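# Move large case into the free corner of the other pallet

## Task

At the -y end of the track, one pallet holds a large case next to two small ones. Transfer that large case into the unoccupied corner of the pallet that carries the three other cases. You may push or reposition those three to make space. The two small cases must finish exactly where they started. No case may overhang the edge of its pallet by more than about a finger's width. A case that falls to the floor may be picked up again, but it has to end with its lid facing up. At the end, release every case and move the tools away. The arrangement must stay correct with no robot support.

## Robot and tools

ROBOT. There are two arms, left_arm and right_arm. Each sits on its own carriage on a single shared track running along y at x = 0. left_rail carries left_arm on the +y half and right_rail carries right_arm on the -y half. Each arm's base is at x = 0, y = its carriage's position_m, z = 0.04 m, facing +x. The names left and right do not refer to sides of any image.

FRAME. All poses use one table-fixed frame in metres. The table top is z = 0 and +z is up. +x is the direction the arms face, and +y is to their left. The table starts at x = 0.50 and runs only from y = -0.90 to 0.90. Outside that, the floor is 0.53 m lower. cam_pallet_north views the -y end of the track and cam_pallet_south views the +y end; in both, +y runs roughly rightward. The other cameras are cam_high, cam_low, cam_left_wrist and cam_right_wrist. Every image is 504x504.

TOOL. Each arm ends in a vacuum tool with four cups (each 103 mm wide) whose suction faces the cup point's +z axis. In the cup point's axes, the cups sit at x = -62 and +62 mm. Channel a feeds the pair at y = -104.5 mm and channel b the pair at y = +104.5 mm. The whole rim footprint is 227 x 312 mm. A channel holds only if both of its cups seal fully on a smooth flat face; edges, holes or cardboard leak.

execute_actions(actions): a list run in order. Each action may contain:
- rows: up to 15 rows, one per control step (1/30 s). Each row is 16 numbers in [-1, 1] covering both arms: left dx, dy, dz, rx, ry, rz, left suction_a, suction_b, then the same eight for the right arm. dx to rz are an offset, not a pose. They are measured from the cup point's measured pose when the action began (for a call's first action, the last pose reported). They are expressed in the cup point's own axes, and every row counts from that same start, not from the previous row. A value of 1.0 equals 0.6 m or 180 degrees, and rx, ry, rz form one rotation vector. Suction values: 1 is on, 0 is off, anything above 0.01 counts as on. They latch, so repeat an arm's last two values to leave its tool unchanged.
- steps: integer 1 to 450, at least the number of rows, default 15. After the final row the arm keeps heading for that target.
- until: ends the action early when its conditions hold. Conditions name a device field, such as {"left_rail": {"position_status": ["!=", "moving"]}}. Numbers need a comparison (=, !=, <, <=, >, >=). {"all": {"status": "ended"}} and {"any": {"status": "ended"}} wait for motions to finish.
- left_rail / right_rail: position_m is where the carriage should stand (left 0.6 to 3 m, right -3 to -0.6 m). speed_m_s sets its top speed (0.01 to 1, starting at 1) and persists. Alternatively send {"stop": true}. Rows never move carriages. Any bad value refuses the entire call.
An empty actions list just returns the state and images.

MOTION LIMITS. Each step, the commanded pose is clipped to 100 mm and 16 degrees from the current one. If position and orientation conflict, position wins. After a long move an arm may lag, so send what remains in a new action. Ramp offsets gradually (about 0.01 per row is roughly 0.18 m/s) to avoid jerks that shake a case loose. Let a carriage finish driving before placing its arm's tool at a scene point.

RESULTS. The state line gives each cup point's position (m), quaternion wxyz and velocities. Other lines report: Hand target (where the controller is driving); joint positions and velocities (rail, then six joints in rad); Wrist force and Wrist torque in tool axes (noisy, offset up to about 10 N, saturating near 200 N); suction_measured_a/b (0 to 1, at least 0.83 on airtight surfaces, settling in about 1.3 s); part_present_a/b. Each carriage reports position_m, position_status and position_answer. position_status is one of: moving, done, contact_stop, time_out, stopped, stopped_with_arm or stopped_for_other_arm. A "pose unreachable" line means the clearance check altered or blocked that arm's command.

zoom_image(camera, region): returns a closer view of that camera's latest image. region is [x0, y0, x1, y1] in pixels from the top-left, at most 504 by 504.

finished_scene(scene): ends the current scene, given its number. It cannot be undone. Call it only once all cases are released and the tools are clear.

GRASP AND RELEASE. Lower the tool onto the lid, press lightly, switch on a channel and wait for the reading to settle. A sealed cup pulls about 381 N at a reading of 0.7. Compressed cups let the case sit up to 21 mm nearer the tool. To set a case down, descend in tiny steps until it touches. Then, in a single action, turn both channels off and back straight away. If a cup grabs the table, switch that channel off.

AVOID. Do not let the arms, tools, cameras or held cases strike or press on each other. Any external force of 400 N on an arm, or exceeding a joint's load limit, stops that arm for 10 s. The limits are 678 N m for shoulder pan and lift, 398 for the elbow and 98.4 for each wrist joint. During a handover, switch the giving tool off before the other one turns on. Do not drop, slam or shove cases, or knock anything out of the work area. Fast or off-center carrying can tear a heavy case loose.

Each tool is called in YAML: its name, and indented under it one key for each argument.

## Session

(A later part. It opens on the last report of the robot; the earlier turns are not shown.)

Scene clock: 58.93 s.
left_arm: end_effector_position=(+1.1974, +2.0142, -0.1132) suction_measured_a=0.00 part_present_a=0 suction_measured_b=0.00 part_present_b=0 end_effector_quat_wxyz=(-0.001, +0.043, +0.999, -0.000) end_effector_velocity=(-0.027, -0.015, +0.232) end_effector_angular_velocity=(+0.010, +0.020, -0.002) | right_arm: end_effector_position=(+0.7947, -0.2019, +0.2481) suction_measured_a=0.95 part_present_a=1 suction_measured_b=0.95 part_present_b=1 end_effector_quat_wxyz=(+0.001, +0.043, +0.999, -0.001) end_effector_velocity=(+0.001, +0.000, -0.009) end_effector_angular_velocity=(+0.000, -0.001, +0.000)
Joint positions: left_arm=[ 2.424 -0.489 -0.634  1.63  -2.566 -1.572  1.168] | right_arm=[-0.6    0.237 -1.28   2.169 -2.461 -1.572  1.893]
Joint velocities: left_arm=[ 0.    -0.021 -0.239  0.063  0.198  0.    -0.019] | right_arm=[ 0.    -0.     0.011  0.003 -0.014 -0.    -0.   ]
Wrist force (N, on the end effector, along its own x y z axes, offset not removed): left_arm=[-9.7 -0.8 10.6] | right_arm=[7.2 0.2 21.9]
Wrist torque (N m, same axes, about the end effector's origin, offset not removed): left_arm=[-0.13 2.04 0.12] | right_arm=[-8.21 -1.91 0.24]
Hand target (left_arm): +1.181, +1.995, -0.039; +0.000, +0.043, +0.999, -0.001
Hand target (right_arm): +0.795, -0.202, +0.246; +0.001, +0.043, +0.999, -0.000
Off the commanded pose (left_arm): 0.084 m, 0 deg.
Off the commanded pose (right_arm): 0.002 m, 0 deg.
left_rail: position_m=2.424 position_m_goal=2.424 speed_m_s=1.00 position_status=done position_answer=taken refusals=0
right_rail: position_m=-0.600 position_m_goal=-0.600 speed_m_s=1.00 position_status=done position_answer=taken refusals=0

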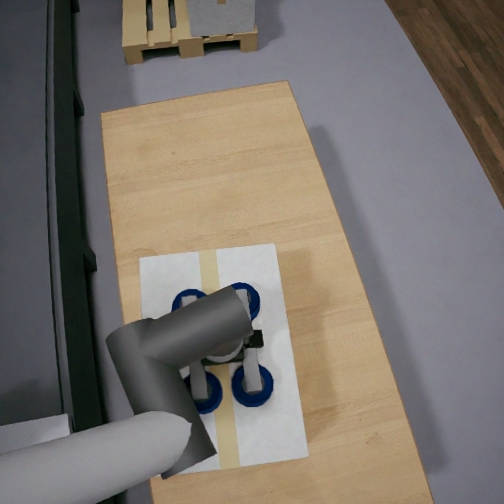

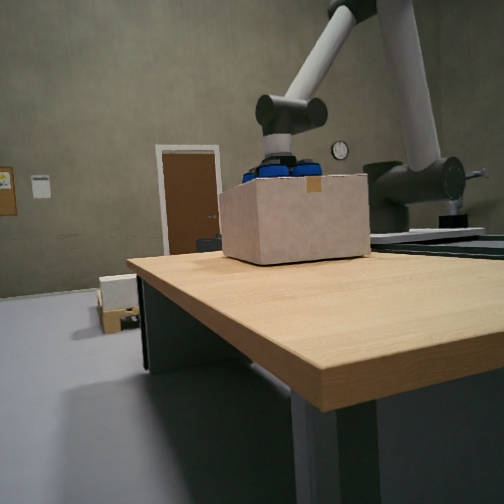

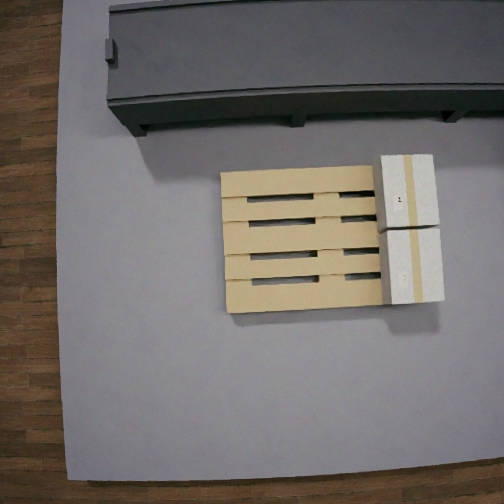

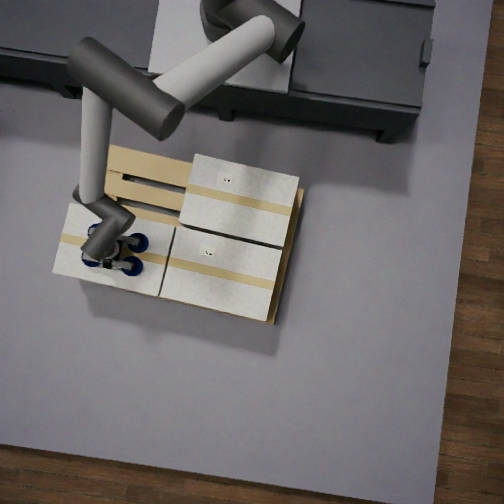

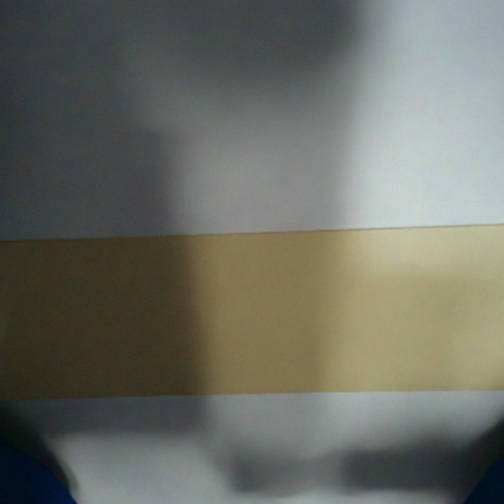

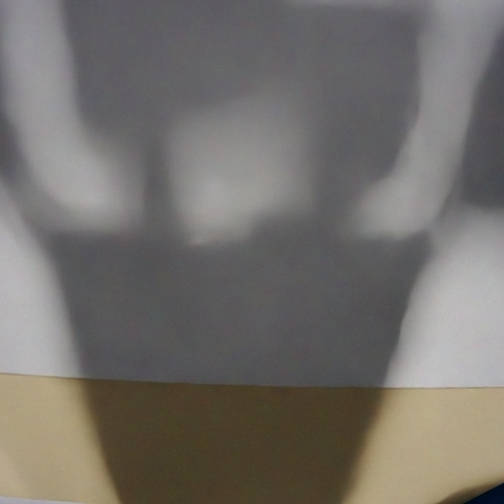

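execute_actions:
  actions: []

Scene clock: 59.10 s.
left_arm: end_effector_position=(+1.1848, +1.9996, -0.0543) suction_measured_a=0.00 part_present_a=0 suction_measured_b=0.00 part_present_b=0 end_effector_quat_wxyz=(+0.000, +0.043, +0.999, -0.001) end_effector_velocity=(-0.042, -0.046, +0.182) end_effector_angular_velocity=(-0.008, -0.013, -0.001) | right_arm: end_effector_position=(+0.7948, -0.2019, +0.2468) suction_measured_a=0.95 part_present_a=1 suction_measured_b=0.95 part_present_b=1 end_effector_quat_wxyz=(+0.001, +0.043, +0.999, -0.001) end_effector_velocity=(+0.000, +0.000, -0.003) end_effector_angular_velocity=(+0.000, -0.000, -0.000)
Joint positions: left_arm=[ 2.424 -0.504 -0.695  1.65  -2.526 -1.572  1.153] | right_arm=[-0.6    0.237 -1.278  2.17  -2.463 -1.572  1.893]
Joint velocities: left_arm=[ 0.    -0.049 -0.19   0.062  0.113 -0.    -0.048] | right_arm=[ 0.     0.     0.004  0.001 -0.006  0.     0.   ]
Wrist force (N, on the end effector, along its own x y z axes, offset not removed): left_arm=[-5.2 -3.9 -9.4] | right_arm=[0.7 -0.2 17.7]
Wrist torque (N m, same axes, about the end effector's origin, offset not removed): left_arm=[-0.46 1.37 0.15] | right_arm=[-8.14 -1.00 0.00]
Hand target (left_arm): +1.181, +1.995, -0.039; +0.000, +0.043, +0.999, -0.001
Hand target (right_arm): +0.795, -0.202, +0.246; +0.001, +0.043, +0.999, -0.000
Off the commanded pose (left_arm): 0.022 m, 0 deg.
Off the commanded pose (right_arm): 0.000 m, 0 deg.
left_rail: position_m=2.424 position_m_goal=2.424 speed_m_s=1.00 position_status=done position_answer=taken refusals=0
right_rail: position_m=-0.600 position_m_goal=-0.600 speed_m_s=1.00 position_status=done position_answer=taken refusals=0

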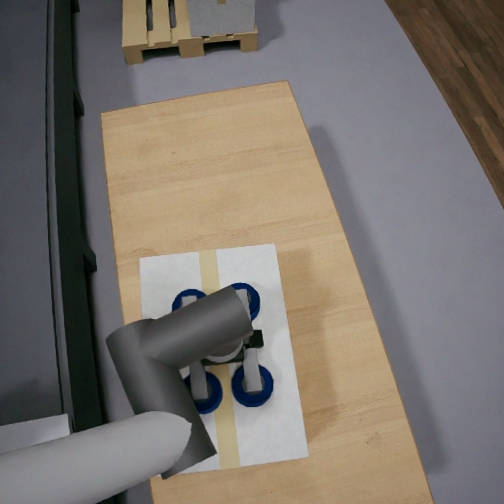

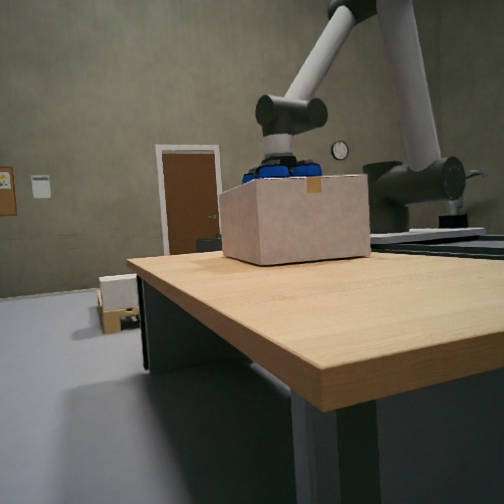

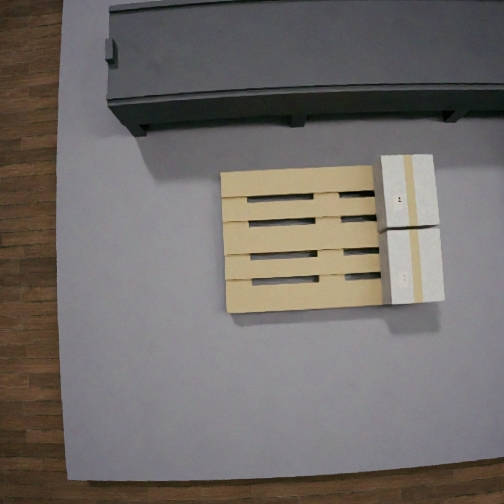

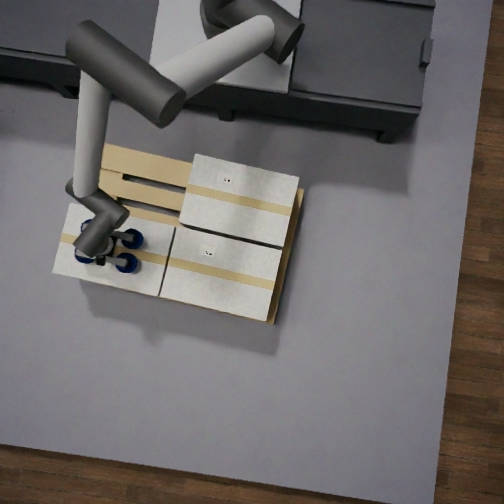

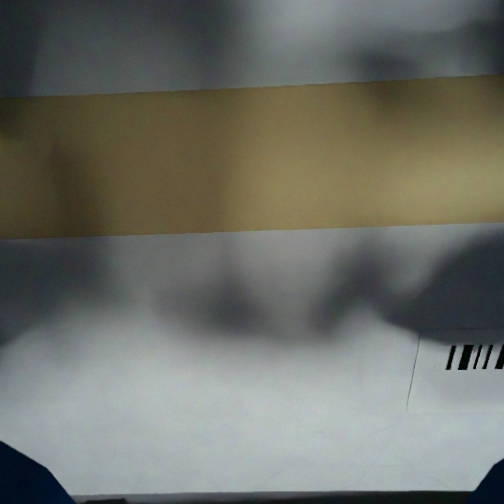

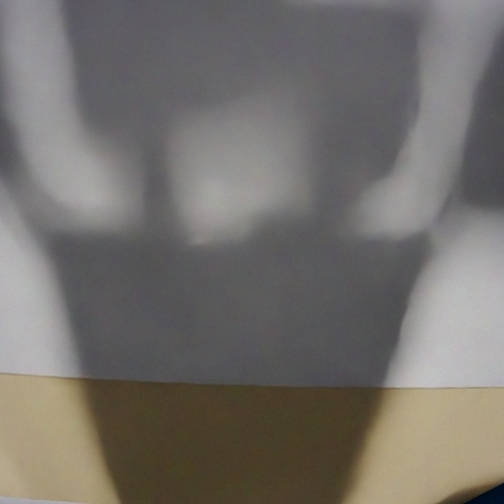

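execute_actions:
  actions:
    - {"rows": [[0.045,-0.054,-0.049,0,0,0,0,0,0,0,0.002,0,0,0,1,1],[0.075,-0.088,-0.079,0,0,0,0,0,0,0,0.003,0,0,0,1,1],[0.569,-0.678,-0.607,0,0,0,0,0,0,0,0.0038,0,0,0,1,1]], "steps": 3}

Scene clock: 59.67 s.
left_arm: end_effector_position=(+1.1712, +1.9865, -0.0336) suction_measured_a=0.00 part_present_a=0 suction_measured_b=0.00 part_present_b=0 end_effector_quat_wxyz=(-0.000, +0.043, +0.999, -0.001) end_effector_velocity=(-0.260, -0.263, +0.172) end_effector_angular_velocity=(+0.007, +0.013, -0.003) | right_arm: end_effector_position=(+0.7948, -0.2018, +0.2461) suction_measured_a=0.95 part_present_a=1 suction_measured_b=0.95 part_present_b=1 end_effector_quat_wxyz=(+0.001, +0.043, +0.999, -0.000) end_effector_velocity=(-0.000, -0.000, -0.010) end_effector_angular_velocity=(+0.000, -0.000, -0.000)
Joint positions: left_arm=[ 2.424 -0.519 -0.721  1.665 -2.516 -1.572  1.139] | right_arm=[-0.6    0.237 -1.278  2.17  -2.464 -1.572  1.893]
Joint velocities: left_arm=[ 0.    -0.29  -0.266  0.262  0.018  0.    -0.287] | right_arm=[ 0.     0.     0.011  0.005 -0.015 -0.     0.   ]
Wrist force (N, on the end effector, along its own x y z axes, offset not removed): left_arm=[-15.8 10.7 6.6] | right_arm=[-2.3 2.7 14.4]
Wrist torque (N m, same axes, about the end effector's origin, offset not removed): left_arm=[1.14 2.61 0.16] | right_arm=[-7.70 -0.94 0.24]
Hand target (left_arm): +1.124, +1.938, +0.012; -0.000, +0.044, +0.999, -0.001
Hand target (right_arm): +0.795, -0.202, +0.244; +0.001, +0.043, +0.999, -0.001
Off the commanded pose (left_arm): 0.617 m, 0 deg; position clipped at the last step of the last action.
Off the commanded pose (right_arm): 0.002 m, 0 deg.
left_rail: position_m=2.424 position_m_goal=2.424 speed_m_s=1.00 position_status=done position_answer=taken refusals=0
right_rail: position_m=-0.600 position_m_goal=-0.600 speed_m_s=1.00 position_status=done position_answer=taken refusals=0

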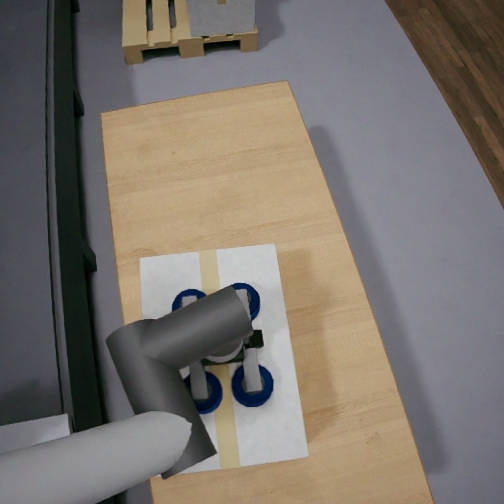

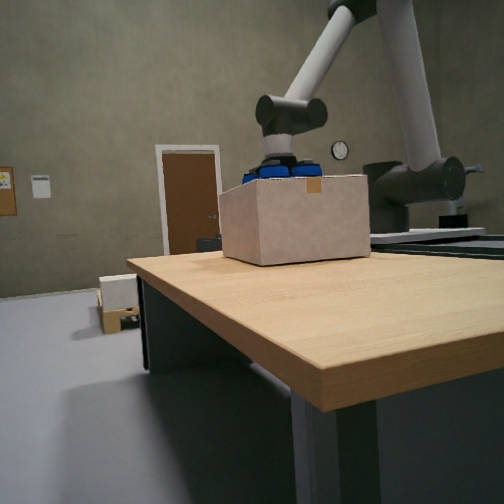

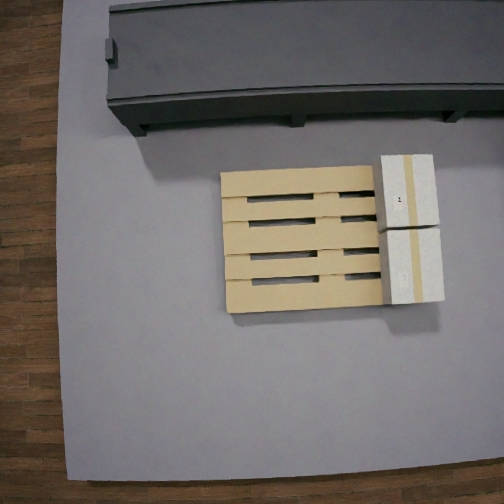

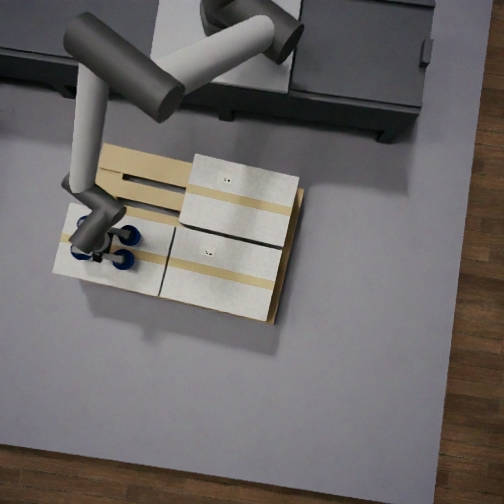

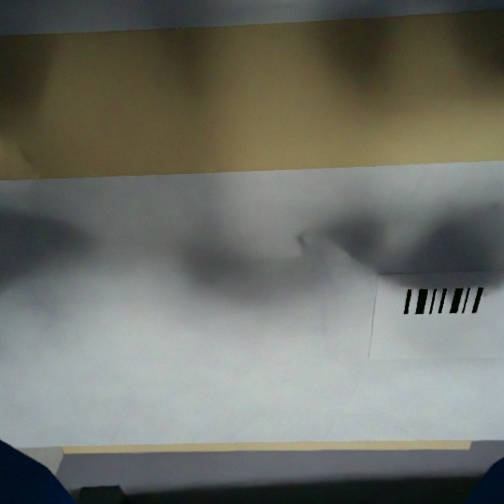

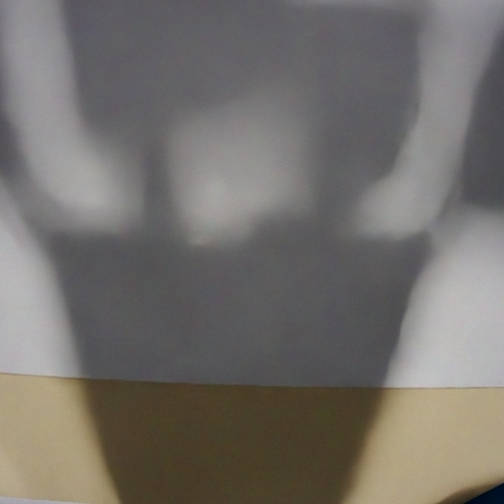

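execute_actions:
  actions: []

Scene clock: 59.80 s.
left_arm: end_effector_position=(+1.1368, +1.9505, -0.0012) suction_measured_a=0.00 part_present_a=0 suction_measured_b=0.00 part_present_b=0 end_effector_quat_wxyz=(-0.000, +0.044, +0.999, -0.001) end_effector_velocity=(-0.148, -0.152, +0.155) end_effector_angular_velocity=(-0.006, -0.006, -0.011) | right_arm: end_effector_position=(+0.7947, -0.2018, +0.2449) suction_measured_a=0.95 part_present_a=1 suction_measured_b=0.95 part_present_b=1 end_effector_quat_wxyz=(+0.000, +0.043, +0.999, -0.000) end_effector_velocity=(+0.000, +0.000, -0.005) end_effector_angular_velocity=(+0.000, -0.000, +0.000)
Joint positions: left_arm=[ 2.424 -0.558 -0.764  1.698 -2.505 -1.573  1.1  ] | right_arm=[-0.6    0.237 -1.276  2.171 -2.466 -1.572  1.893]
Joint velocities: left_arm=[ 0.    -0.17  -0.201  0.135  0.057 -0.002 -0.16 ] | right_arm=[ 0.     0.     0.005  0.002 -0.008  0.    -0.   ]
Wrist force (N, on the end effector, along its own x y z axes, offset not removed): left_arm=[-0.7 -6.1 -4.1] | right_arm=[-5.3 0.4 28.3]
Wrist torque (N m, same axes, about the end effector's origin, offset not removed): left_arm=[-0.81 1.01 0.07] | right_arm=[-7.89 -0.22 0.03]
Hand target (left_arm): +1.124, +1.938, +0.012; -0.000, +0.044, +0.999, -0.001
Hand target (right_arm): +0.795, -0.202, +0.244; +0.001, +0.043, +0.999, -0.001
Off the commanded pose (left_arm): 0.557 m, 0 deg; position clipped at the last step of the last action.
Off the commanded pose (right_arm): 0.000 m, 0 deg.
left_rail: position_m=2.424 position_m_goal=2.424 speed_m_s=1.00 position_status=done position_answer=taken refusals=0
right_rail: position_m=-0.600 position_m_goal=-0.600 speed_m_s=1.00 position_status=done position_answer=taken refusals=0

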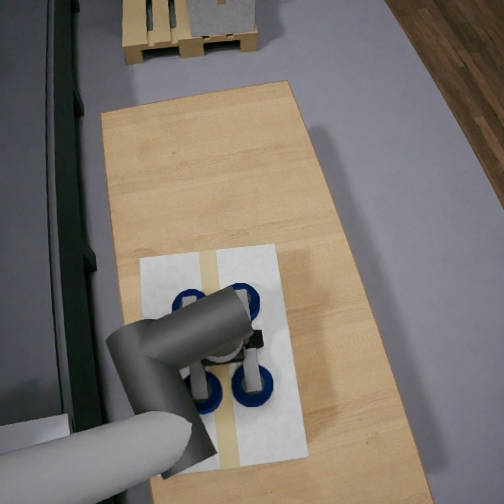

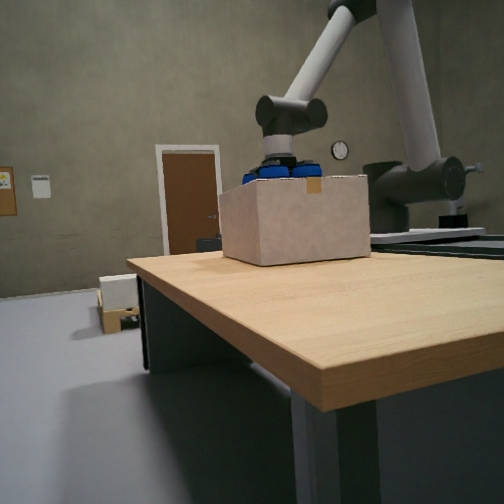

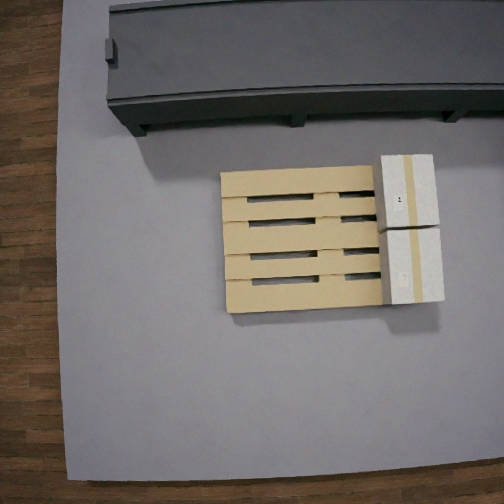

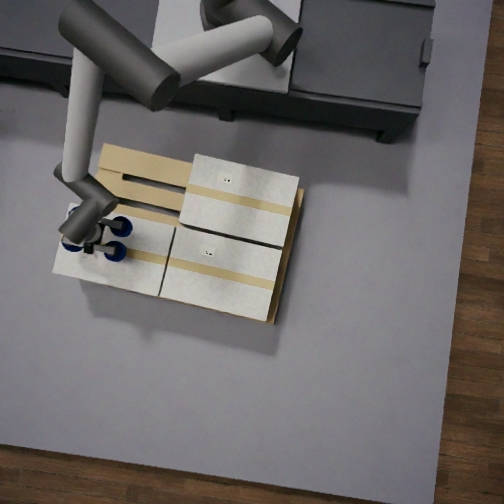

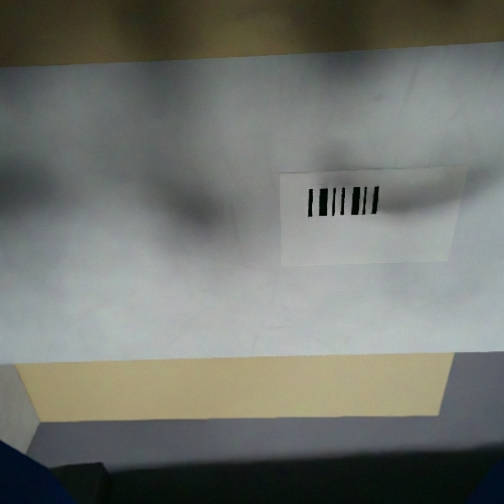

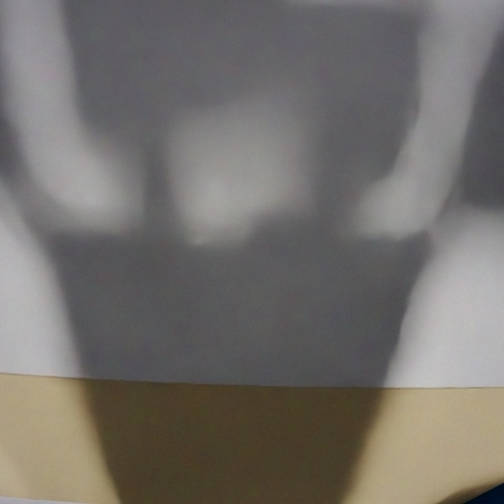

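execute_actions:
  actions:
    - {"rows": [[0.050,-0.059,-0.052,0,0,0,0,0,0,0,0.002,0,0,0,1,1],[0.079,-0.094,-0.083,0,0,0,0,0,0,0,0.003,0,0,0,1,1],[0.496,-0.589,-0.519,0,0,0,0,0,0,0,0.0033,0,0,0,1,1]], "steps": 3}

Scene clock: 60.30 s.
left_arm: end_effector_position=(+1.1155, +1.9303, +0.0184) suction_measured_a=0.00 part_present_a=0 suction_measured_b=0.00 part_present_b=0 end_effector_quat_wxyz=(-0.001, +0.044, +0.999, -0.001) end_effector_velocity=(-0.226, -0.227, +0.201) end_effector_angular_velocity=(+0.007, +0.012, +0.001) | right_arm: end_effector_position=(+0.7948, -0.2019, +0.2442) suction_measured_a=0.95 part_present_a=1 suction_measured_b=0.95 part_present_b=1 end_effector_quat_wxyz=(+0.001, +0.043, +0.999, -0.001) end_effector_velocity=(+0.000, +0.000, -0.009) end_effector_angular_velocity=(+0.000, -0.000, -0.000)
Joint positions: left_arm=[ 2.424 -0.582 -0.791  1.717 -2.496 -1.573  1.077] | right_arm=[-0.6    0.237 -1.276  2.171 -2.467 -1.572  1.893]
Joint velocities: left_arm=[ 0.    -0.26  -0.269  0.178  0.105 -0.001 -0.261] | right_arm=[ 0.     0.     0.01   0.004 -0.014 -0.     0.   ]
Wrist force (N, on the end effector, along its own x y z axes, offset not removed): left_arm=[-14.9 9.6 12.1] | right_arm=[-2.5 1.7 18.4]
Wrist torque (N m, same axes, about the end effector's origin, offset not removed): left_arm=[0.93 2.52 0.17] | right_arm=[-7.75 -0.77 -0.19]
Hand target (left_arm): +1.067, +1.881, +0.064; -0.000, +0.045, +0.999, -0.001
Hand target (right_arm): +0.795, -0.202, +0.243; +0.000, +0.043, +0.999, -0.000
Off the commanded pose (left_arm): 0.522 m, 0 deg; position clipped at the last step of the last action.
Off the commanded pose (right_arm): 0.001 m, 0 deg.
left_rail: position_m=2.424 position_m_goal=2.424 speed_m_s=1.00 position_status=done position_answer=taken refusals=0
right_rail: position_m=-0.600 position_m_goal=-0.600 speed_m_s=1.00 position_status=done position_answer=taken refusals=0

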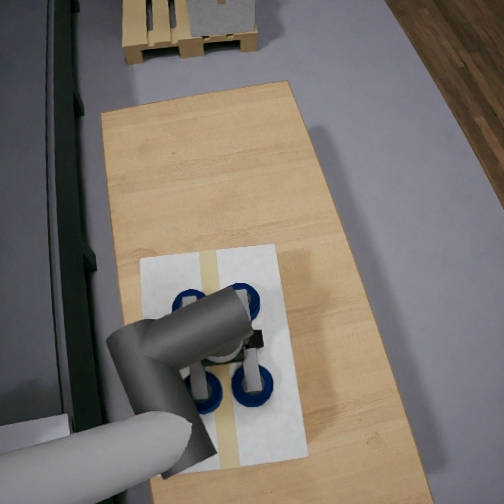

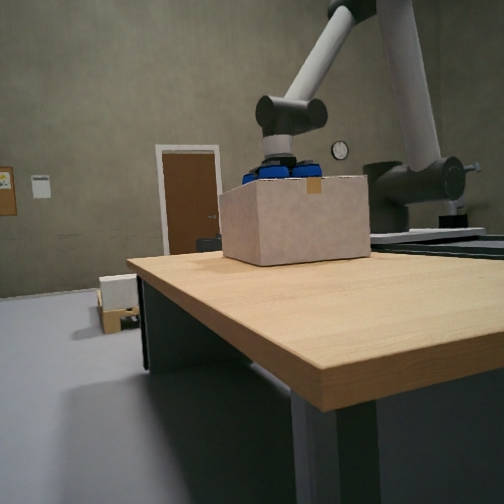

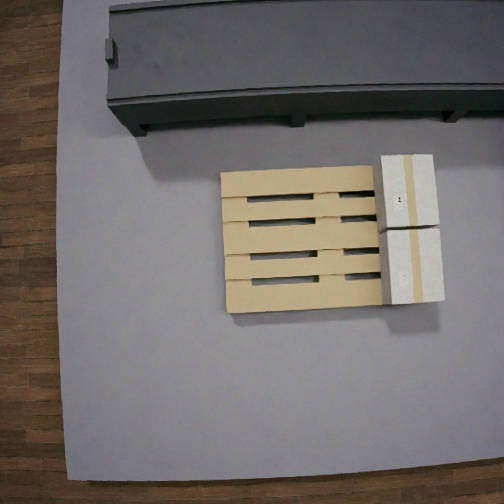

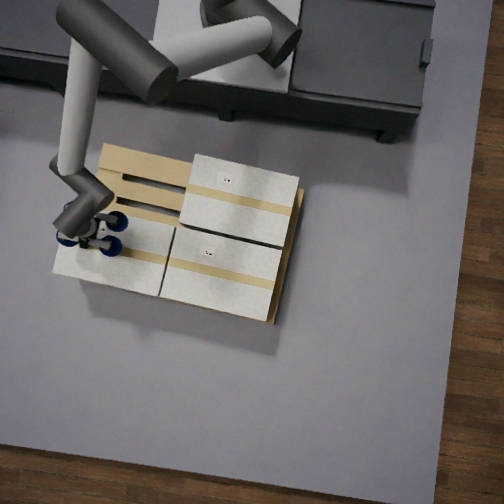

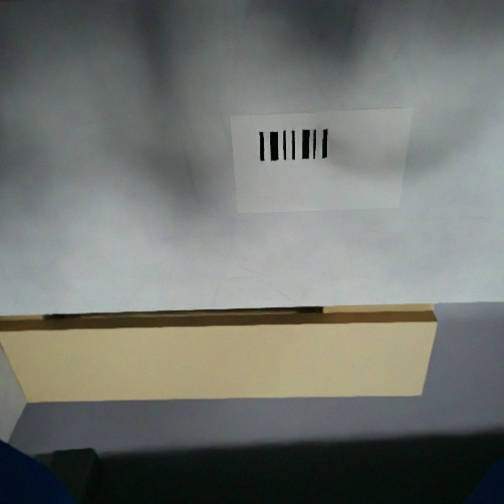

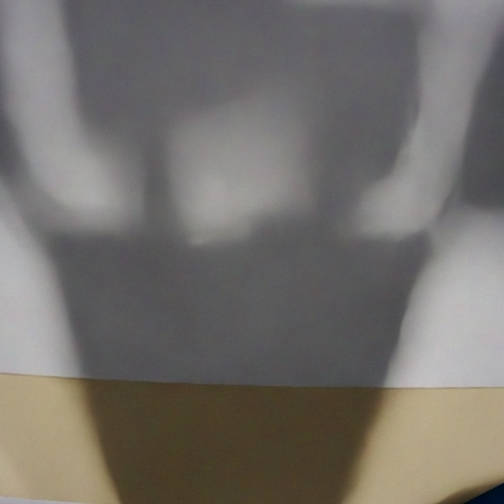

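execute_actions:
  actions: []

Scene clock: 60.40 s.
left_arm: end_effector_position=(+1.0871, +1.9006, +0.0454) suction_measured_a=0.00 part_present_a=0 suction_measured_b=0.00 part_present_b=0 end_effector_quat_wxyz=(-0.001, +0.044, +0.999, -0.001) end_effector_velocity=(-0.222, -0.230, +0.214) end_effector_angular_velocity=(-0.013, -0.011, -0.014) | right_arm: end_effector_position=(+0.7947, -0.2019, +0.2434) suction_measured_a=0.95 part_present_a=1 suction_measured_b=0.95 part_present_b=1 end_effector_quat_wxyz=(+0.000, +0.043, +0.999, -0.001) end_effector_velocity=(-0.000, -0.000, -0.005) end_effector_angular_velocity=(-0.000, +0.000, -0.000)
Joint positions: left_arm=[ 2.424 -0.616 -0.826  1.738 -2.483 -1.573  1.044] | right_arm=[-0.6    0.237 -1.275  2.171 -2.468 -1.572  1.893]
Joint velocities: left_arm=[ 0.    -0.264 -0.273  0.157  0.099 -0.004 -0.25 ] | right_arm=[ 0.     0.     0.006  0.003 -0.008 -0.     0.   ]
Wrist force (N, on the end effector, along its own x y z axes, offset not removed): left_arm=[-1.9 -12.2 -8.5] | right_arm=[-4.0 1.4 20.6]
Wrist torque (N m, same axes, about the end effector's origin, offset not removed): left_arm=[-1.40 1.16 -0.02] | right_arm=[-8.06 0.04 0.13]
Hand target (left_arm): +1.067, +1.881, +0.064; -0.000, +0.045, +0.999, -0.001
Hand target (right_arm): +0.795, -0.202, +0.243; +0.000, +0.043, +0.999, -0.000
Off the commanded pose (left_arm): 0.473 m, 0 deg; position clipped at the last step of the last action.
Off the commanded pose (right_arm): 0.000 m, 0 deg.
left_rail: position_m=2.424 position_m_goal=2.424 speed_m_s=1.00 position_status=done position_answer=taken refusals=0
right_rail: position_m=-0.600 position_m_goal=-0.600 speed_m_s=1.00 position_status=done position_answer=taken refusals=0

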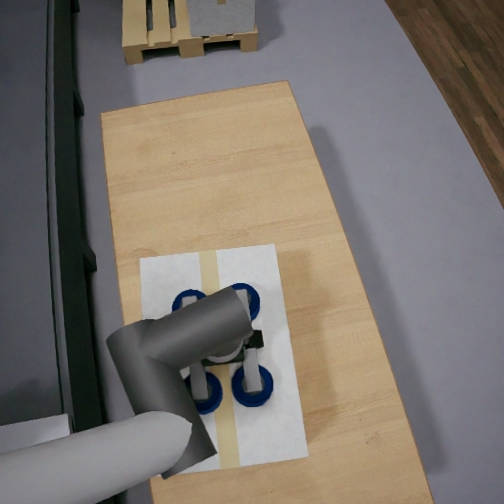

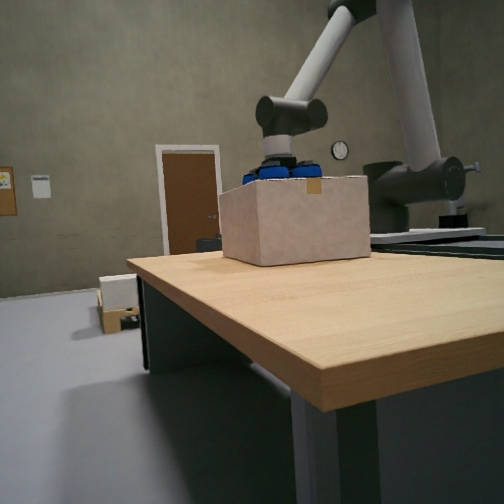

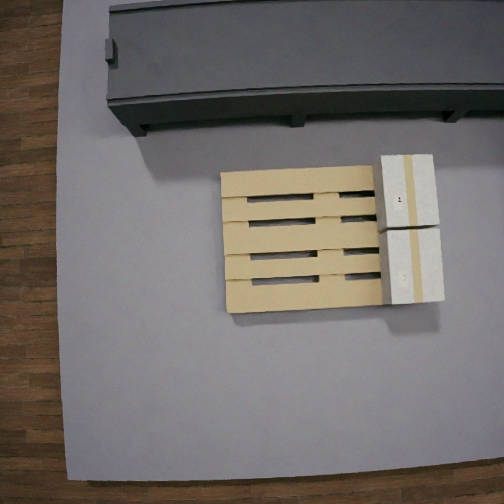

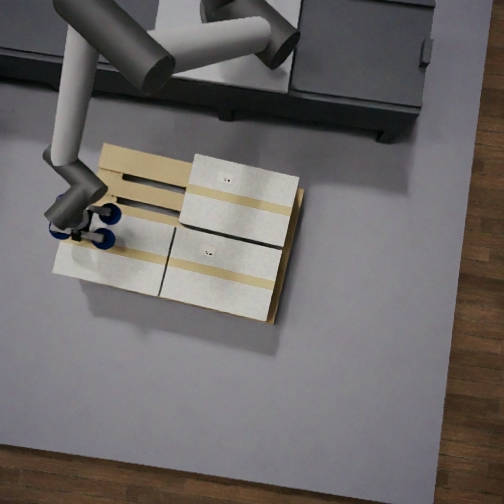

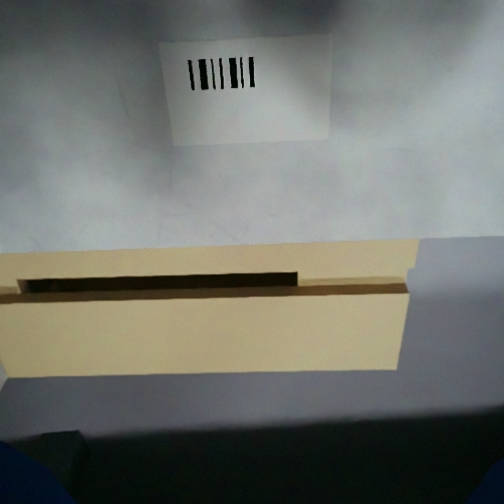

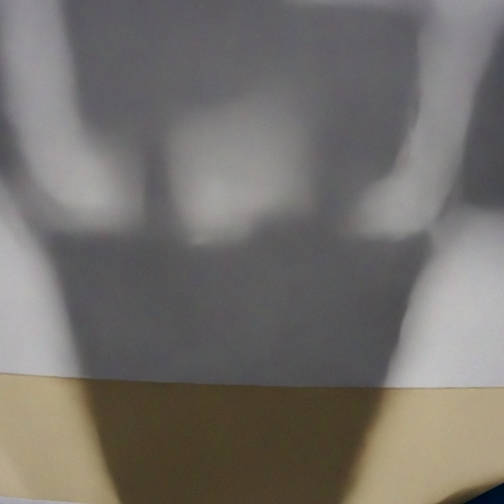

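execute_actions:
  actions:
    - {"rows": [[0.055,-0.065,-0.057,0,0,0,0,0,0,0,0.002,0,0,0,1,1],[0.084,-0.100,-0.088,0,0,0,0,0,0,0,0.003,0,0,0,1,1],[0.421,-0.499,-0.441,0,0,0,0,0,0,0,0.0033,0,0,0,1,1]], "steps": 3}

Scene clock: 60.87 s.
left_arm: end_effector_position=(+1.0597, +1.8744, +0.0701) suction_measured_a=0.00 part_present_a=0 suction_measured_b=0.00 part_present_b=0 end_effector_quat_wxyz=(-0.001, +0.044, +0.999, -0.001) end_effector_velocity=(-0.204, -0.202, +0.189) end_effector_angular_velocity=(+0.011, +0.014, +0.005) | right_arm: end_effector_position=(+0.7948, -0.2018, +0.2426) suction_measured_a=0.95 part_present_a=1 suction_measured_b=0.95 part_present_b=1 end_effector_quat_wxyz=(+0.000, +0.043, +0.999, -0.000) end_effector_velocity=(+0.000, +0.000, -0.009) end_effector_angular_velocity=(+0.000, -0.000, -0.000)
Joint positions: left_arm=[ 2.424 -0.647 -0.858  1.756 -2.469 -1.574  1.013] | right_arm=[-0.6    0.237 -1.274  2.172 -2.469 -1.572  1.893]
Joint velocities: left_arm=[ 0.    -0.241 -0.239  0.114  0.142  0.    -0.246] | right_arm=[ 0.    -0.     0.01   0.004 -0.014 -0.    -0.   ]
Wrist force (N, on the end effector, along its own x y z axes, offset not removed): left_arm=[-12.3 5.6 6.8] | right_arm=[-5.9 2.1 20.5]
Wrist torque (N m, same axes, about the end effector's origin, offset not removed): left_arm=[0.46 2.19 0.20] | right_arm=[-7.87 -0.07 -0.07]
Hand target (left_arm): +1.010, +1.824, +0.117; -0.001, +0.045, +0.999, -0.002
Hand target (right_arm): +0.795, -0.202, +0.241; +0.000, +0.043, +0.999, -0.001
Off the commanded pose (left_arm): 0.428 m, 0 deg; position clipped at the last step of the last action.
Off the commanded pose (right_arm): 0.001 m, 0 deg.
left_rail: position_m=2.424 position_m_goal=2.424 speed_m_s=1.00 position_status=done position_answer=taken refusals=0
right_rail: position_m=-0.600 position_m_goal=-0.600 speed_m_s=1.00 position_status=done position_answer=taken refusals=0

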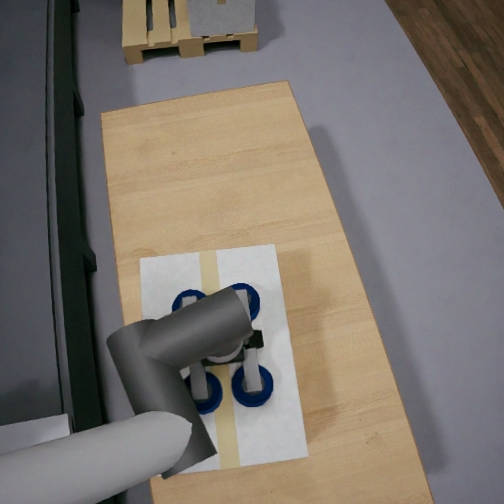

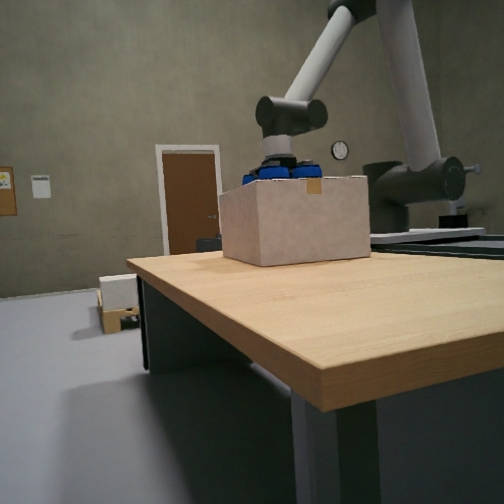

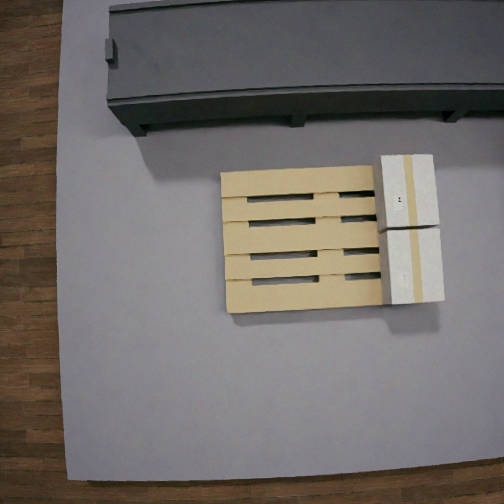

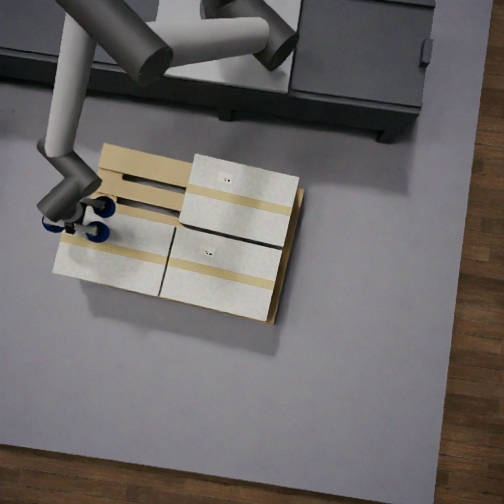

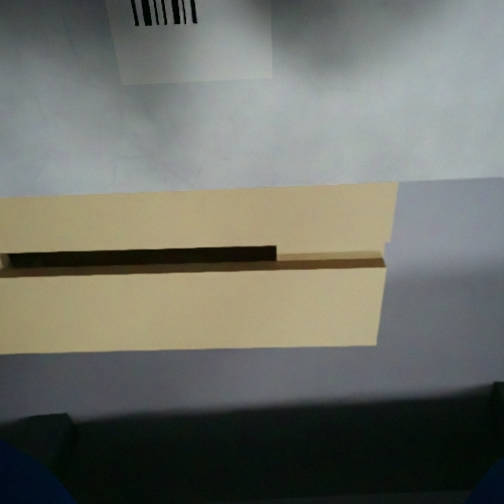

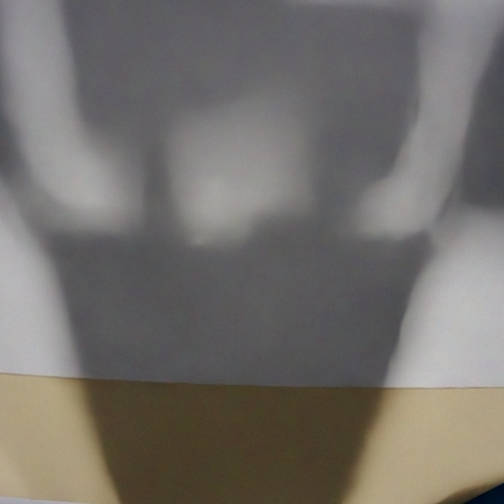

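execute_actions:
  actions: []

Scene clock: 61.00 s.
left_arm: end_effector_position=(+1.0245, +1.8384, +0.1035) suction_measured_a=0.00 part_present_a=0 suction_measured_b=0.00 part_present_b=0 end_effector_quat_wxyz=(-0.001, +0.045, +0.999, -0.002) end_effector_velocity=(-0.166, -0.167, +0.157) end_effector_angular_velocity=(-0.010, -0.008, -0.012) | right_arm: end_effector_position=(+0.7947, -0.2018, +0.2417) suction_measured_a=0.95 part_present_a=1 suction_measured_b=0.95 part_present_b=1 end_effector_quat_wxyz=(+0.000, +0.043, +0.999, -0.000) end_effector_velocity=(+0.000, +0.000, -0.003) end_effector_angular_velocity=(+0.000, -0.000, -0.000)
Joint positions: left_arm=[ 2.424 -0.69  -0.899  1.774 -2.447 -1.574  0.971] | right_arm=[-0.6    0.237 -1.273  2.172 -2.471 -1.572  1.893]
Joint velocities: left_arm=[ 0.    -0.201 -0.191  0.079  0.099 -0.002 -0.189] | right_arm=[ 0.     0.     0.004  0.002 -0.006  0.     0.   ]
Wrist force (N, on the end effector, along its own x y z axes, offset not removed): left_arm=[-0.4 -8.8 -7.3] | right_arm=[-2.9 3.9 16.9]
Wrist torque (N m, same axes, about the end effector's origin, offset not removed): left_arm=[-1.00 1.06 0.19] | right_arm=[-7.62 -0.30 0.10]
Hand target (left_arm): +1.010, +1.824, +0.117; -0.001, +0.045, +0.999, -0.002
Hand target (right_arm): +0.795, -0.202, +0.241; +0.000, +0.043, +0.999, -0.001
Off the commanded pose (left_arm): 0.367 m, 0 deg; position clipped at the last step of the last action.
Off the commanded pose (right_arm): 0.000 m, 0 deg.
left_rail: position_m=2.424 position_m_goal=2.424 speed_m_s=1.00 position_status=done position_answer=taken refusals=0
right_rail: position_m=-0.600 position_m_goal=-0.600 speed_m_s=1.00 position_status=done position_answer=taken refusals=0

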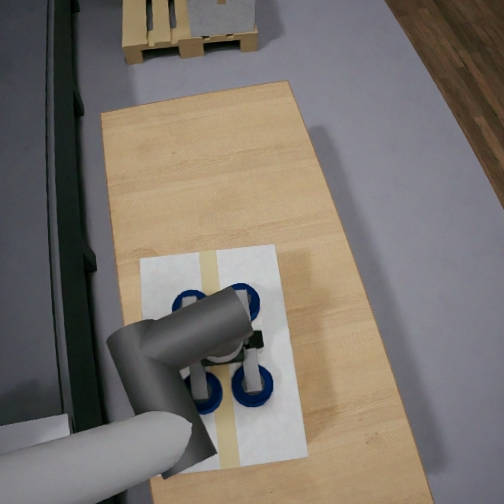

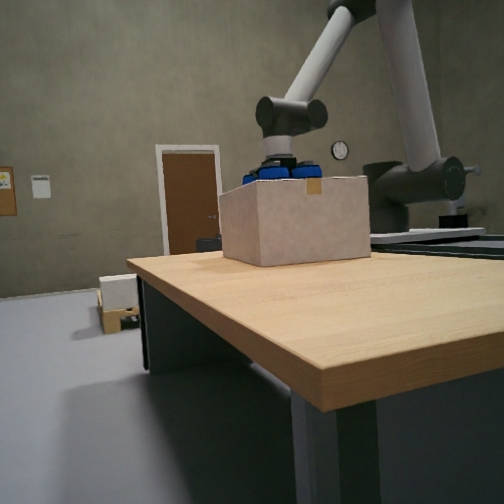

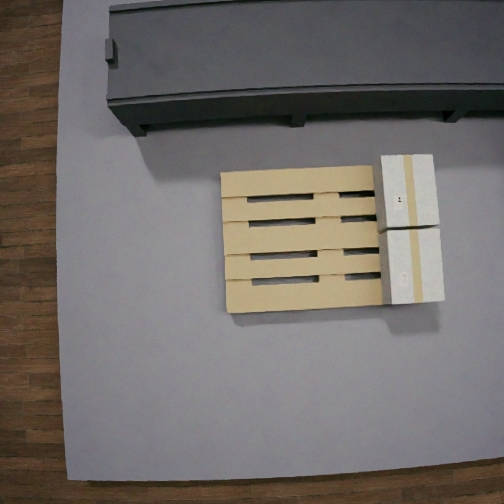

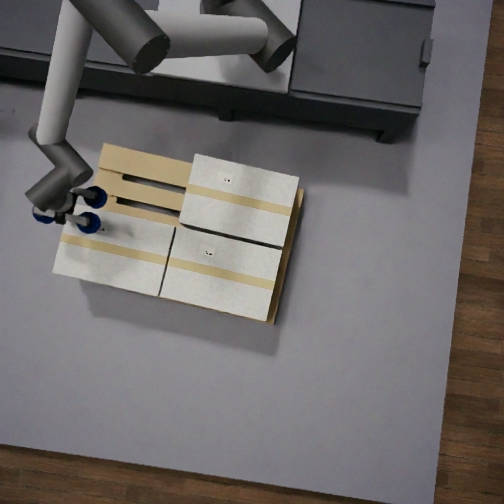

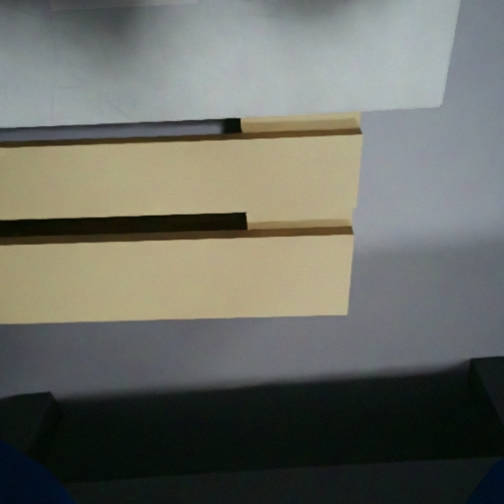

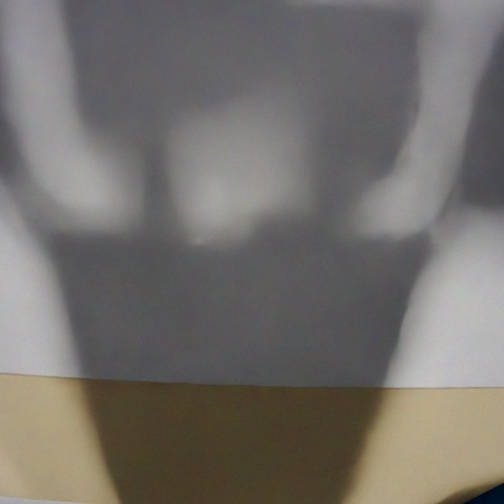

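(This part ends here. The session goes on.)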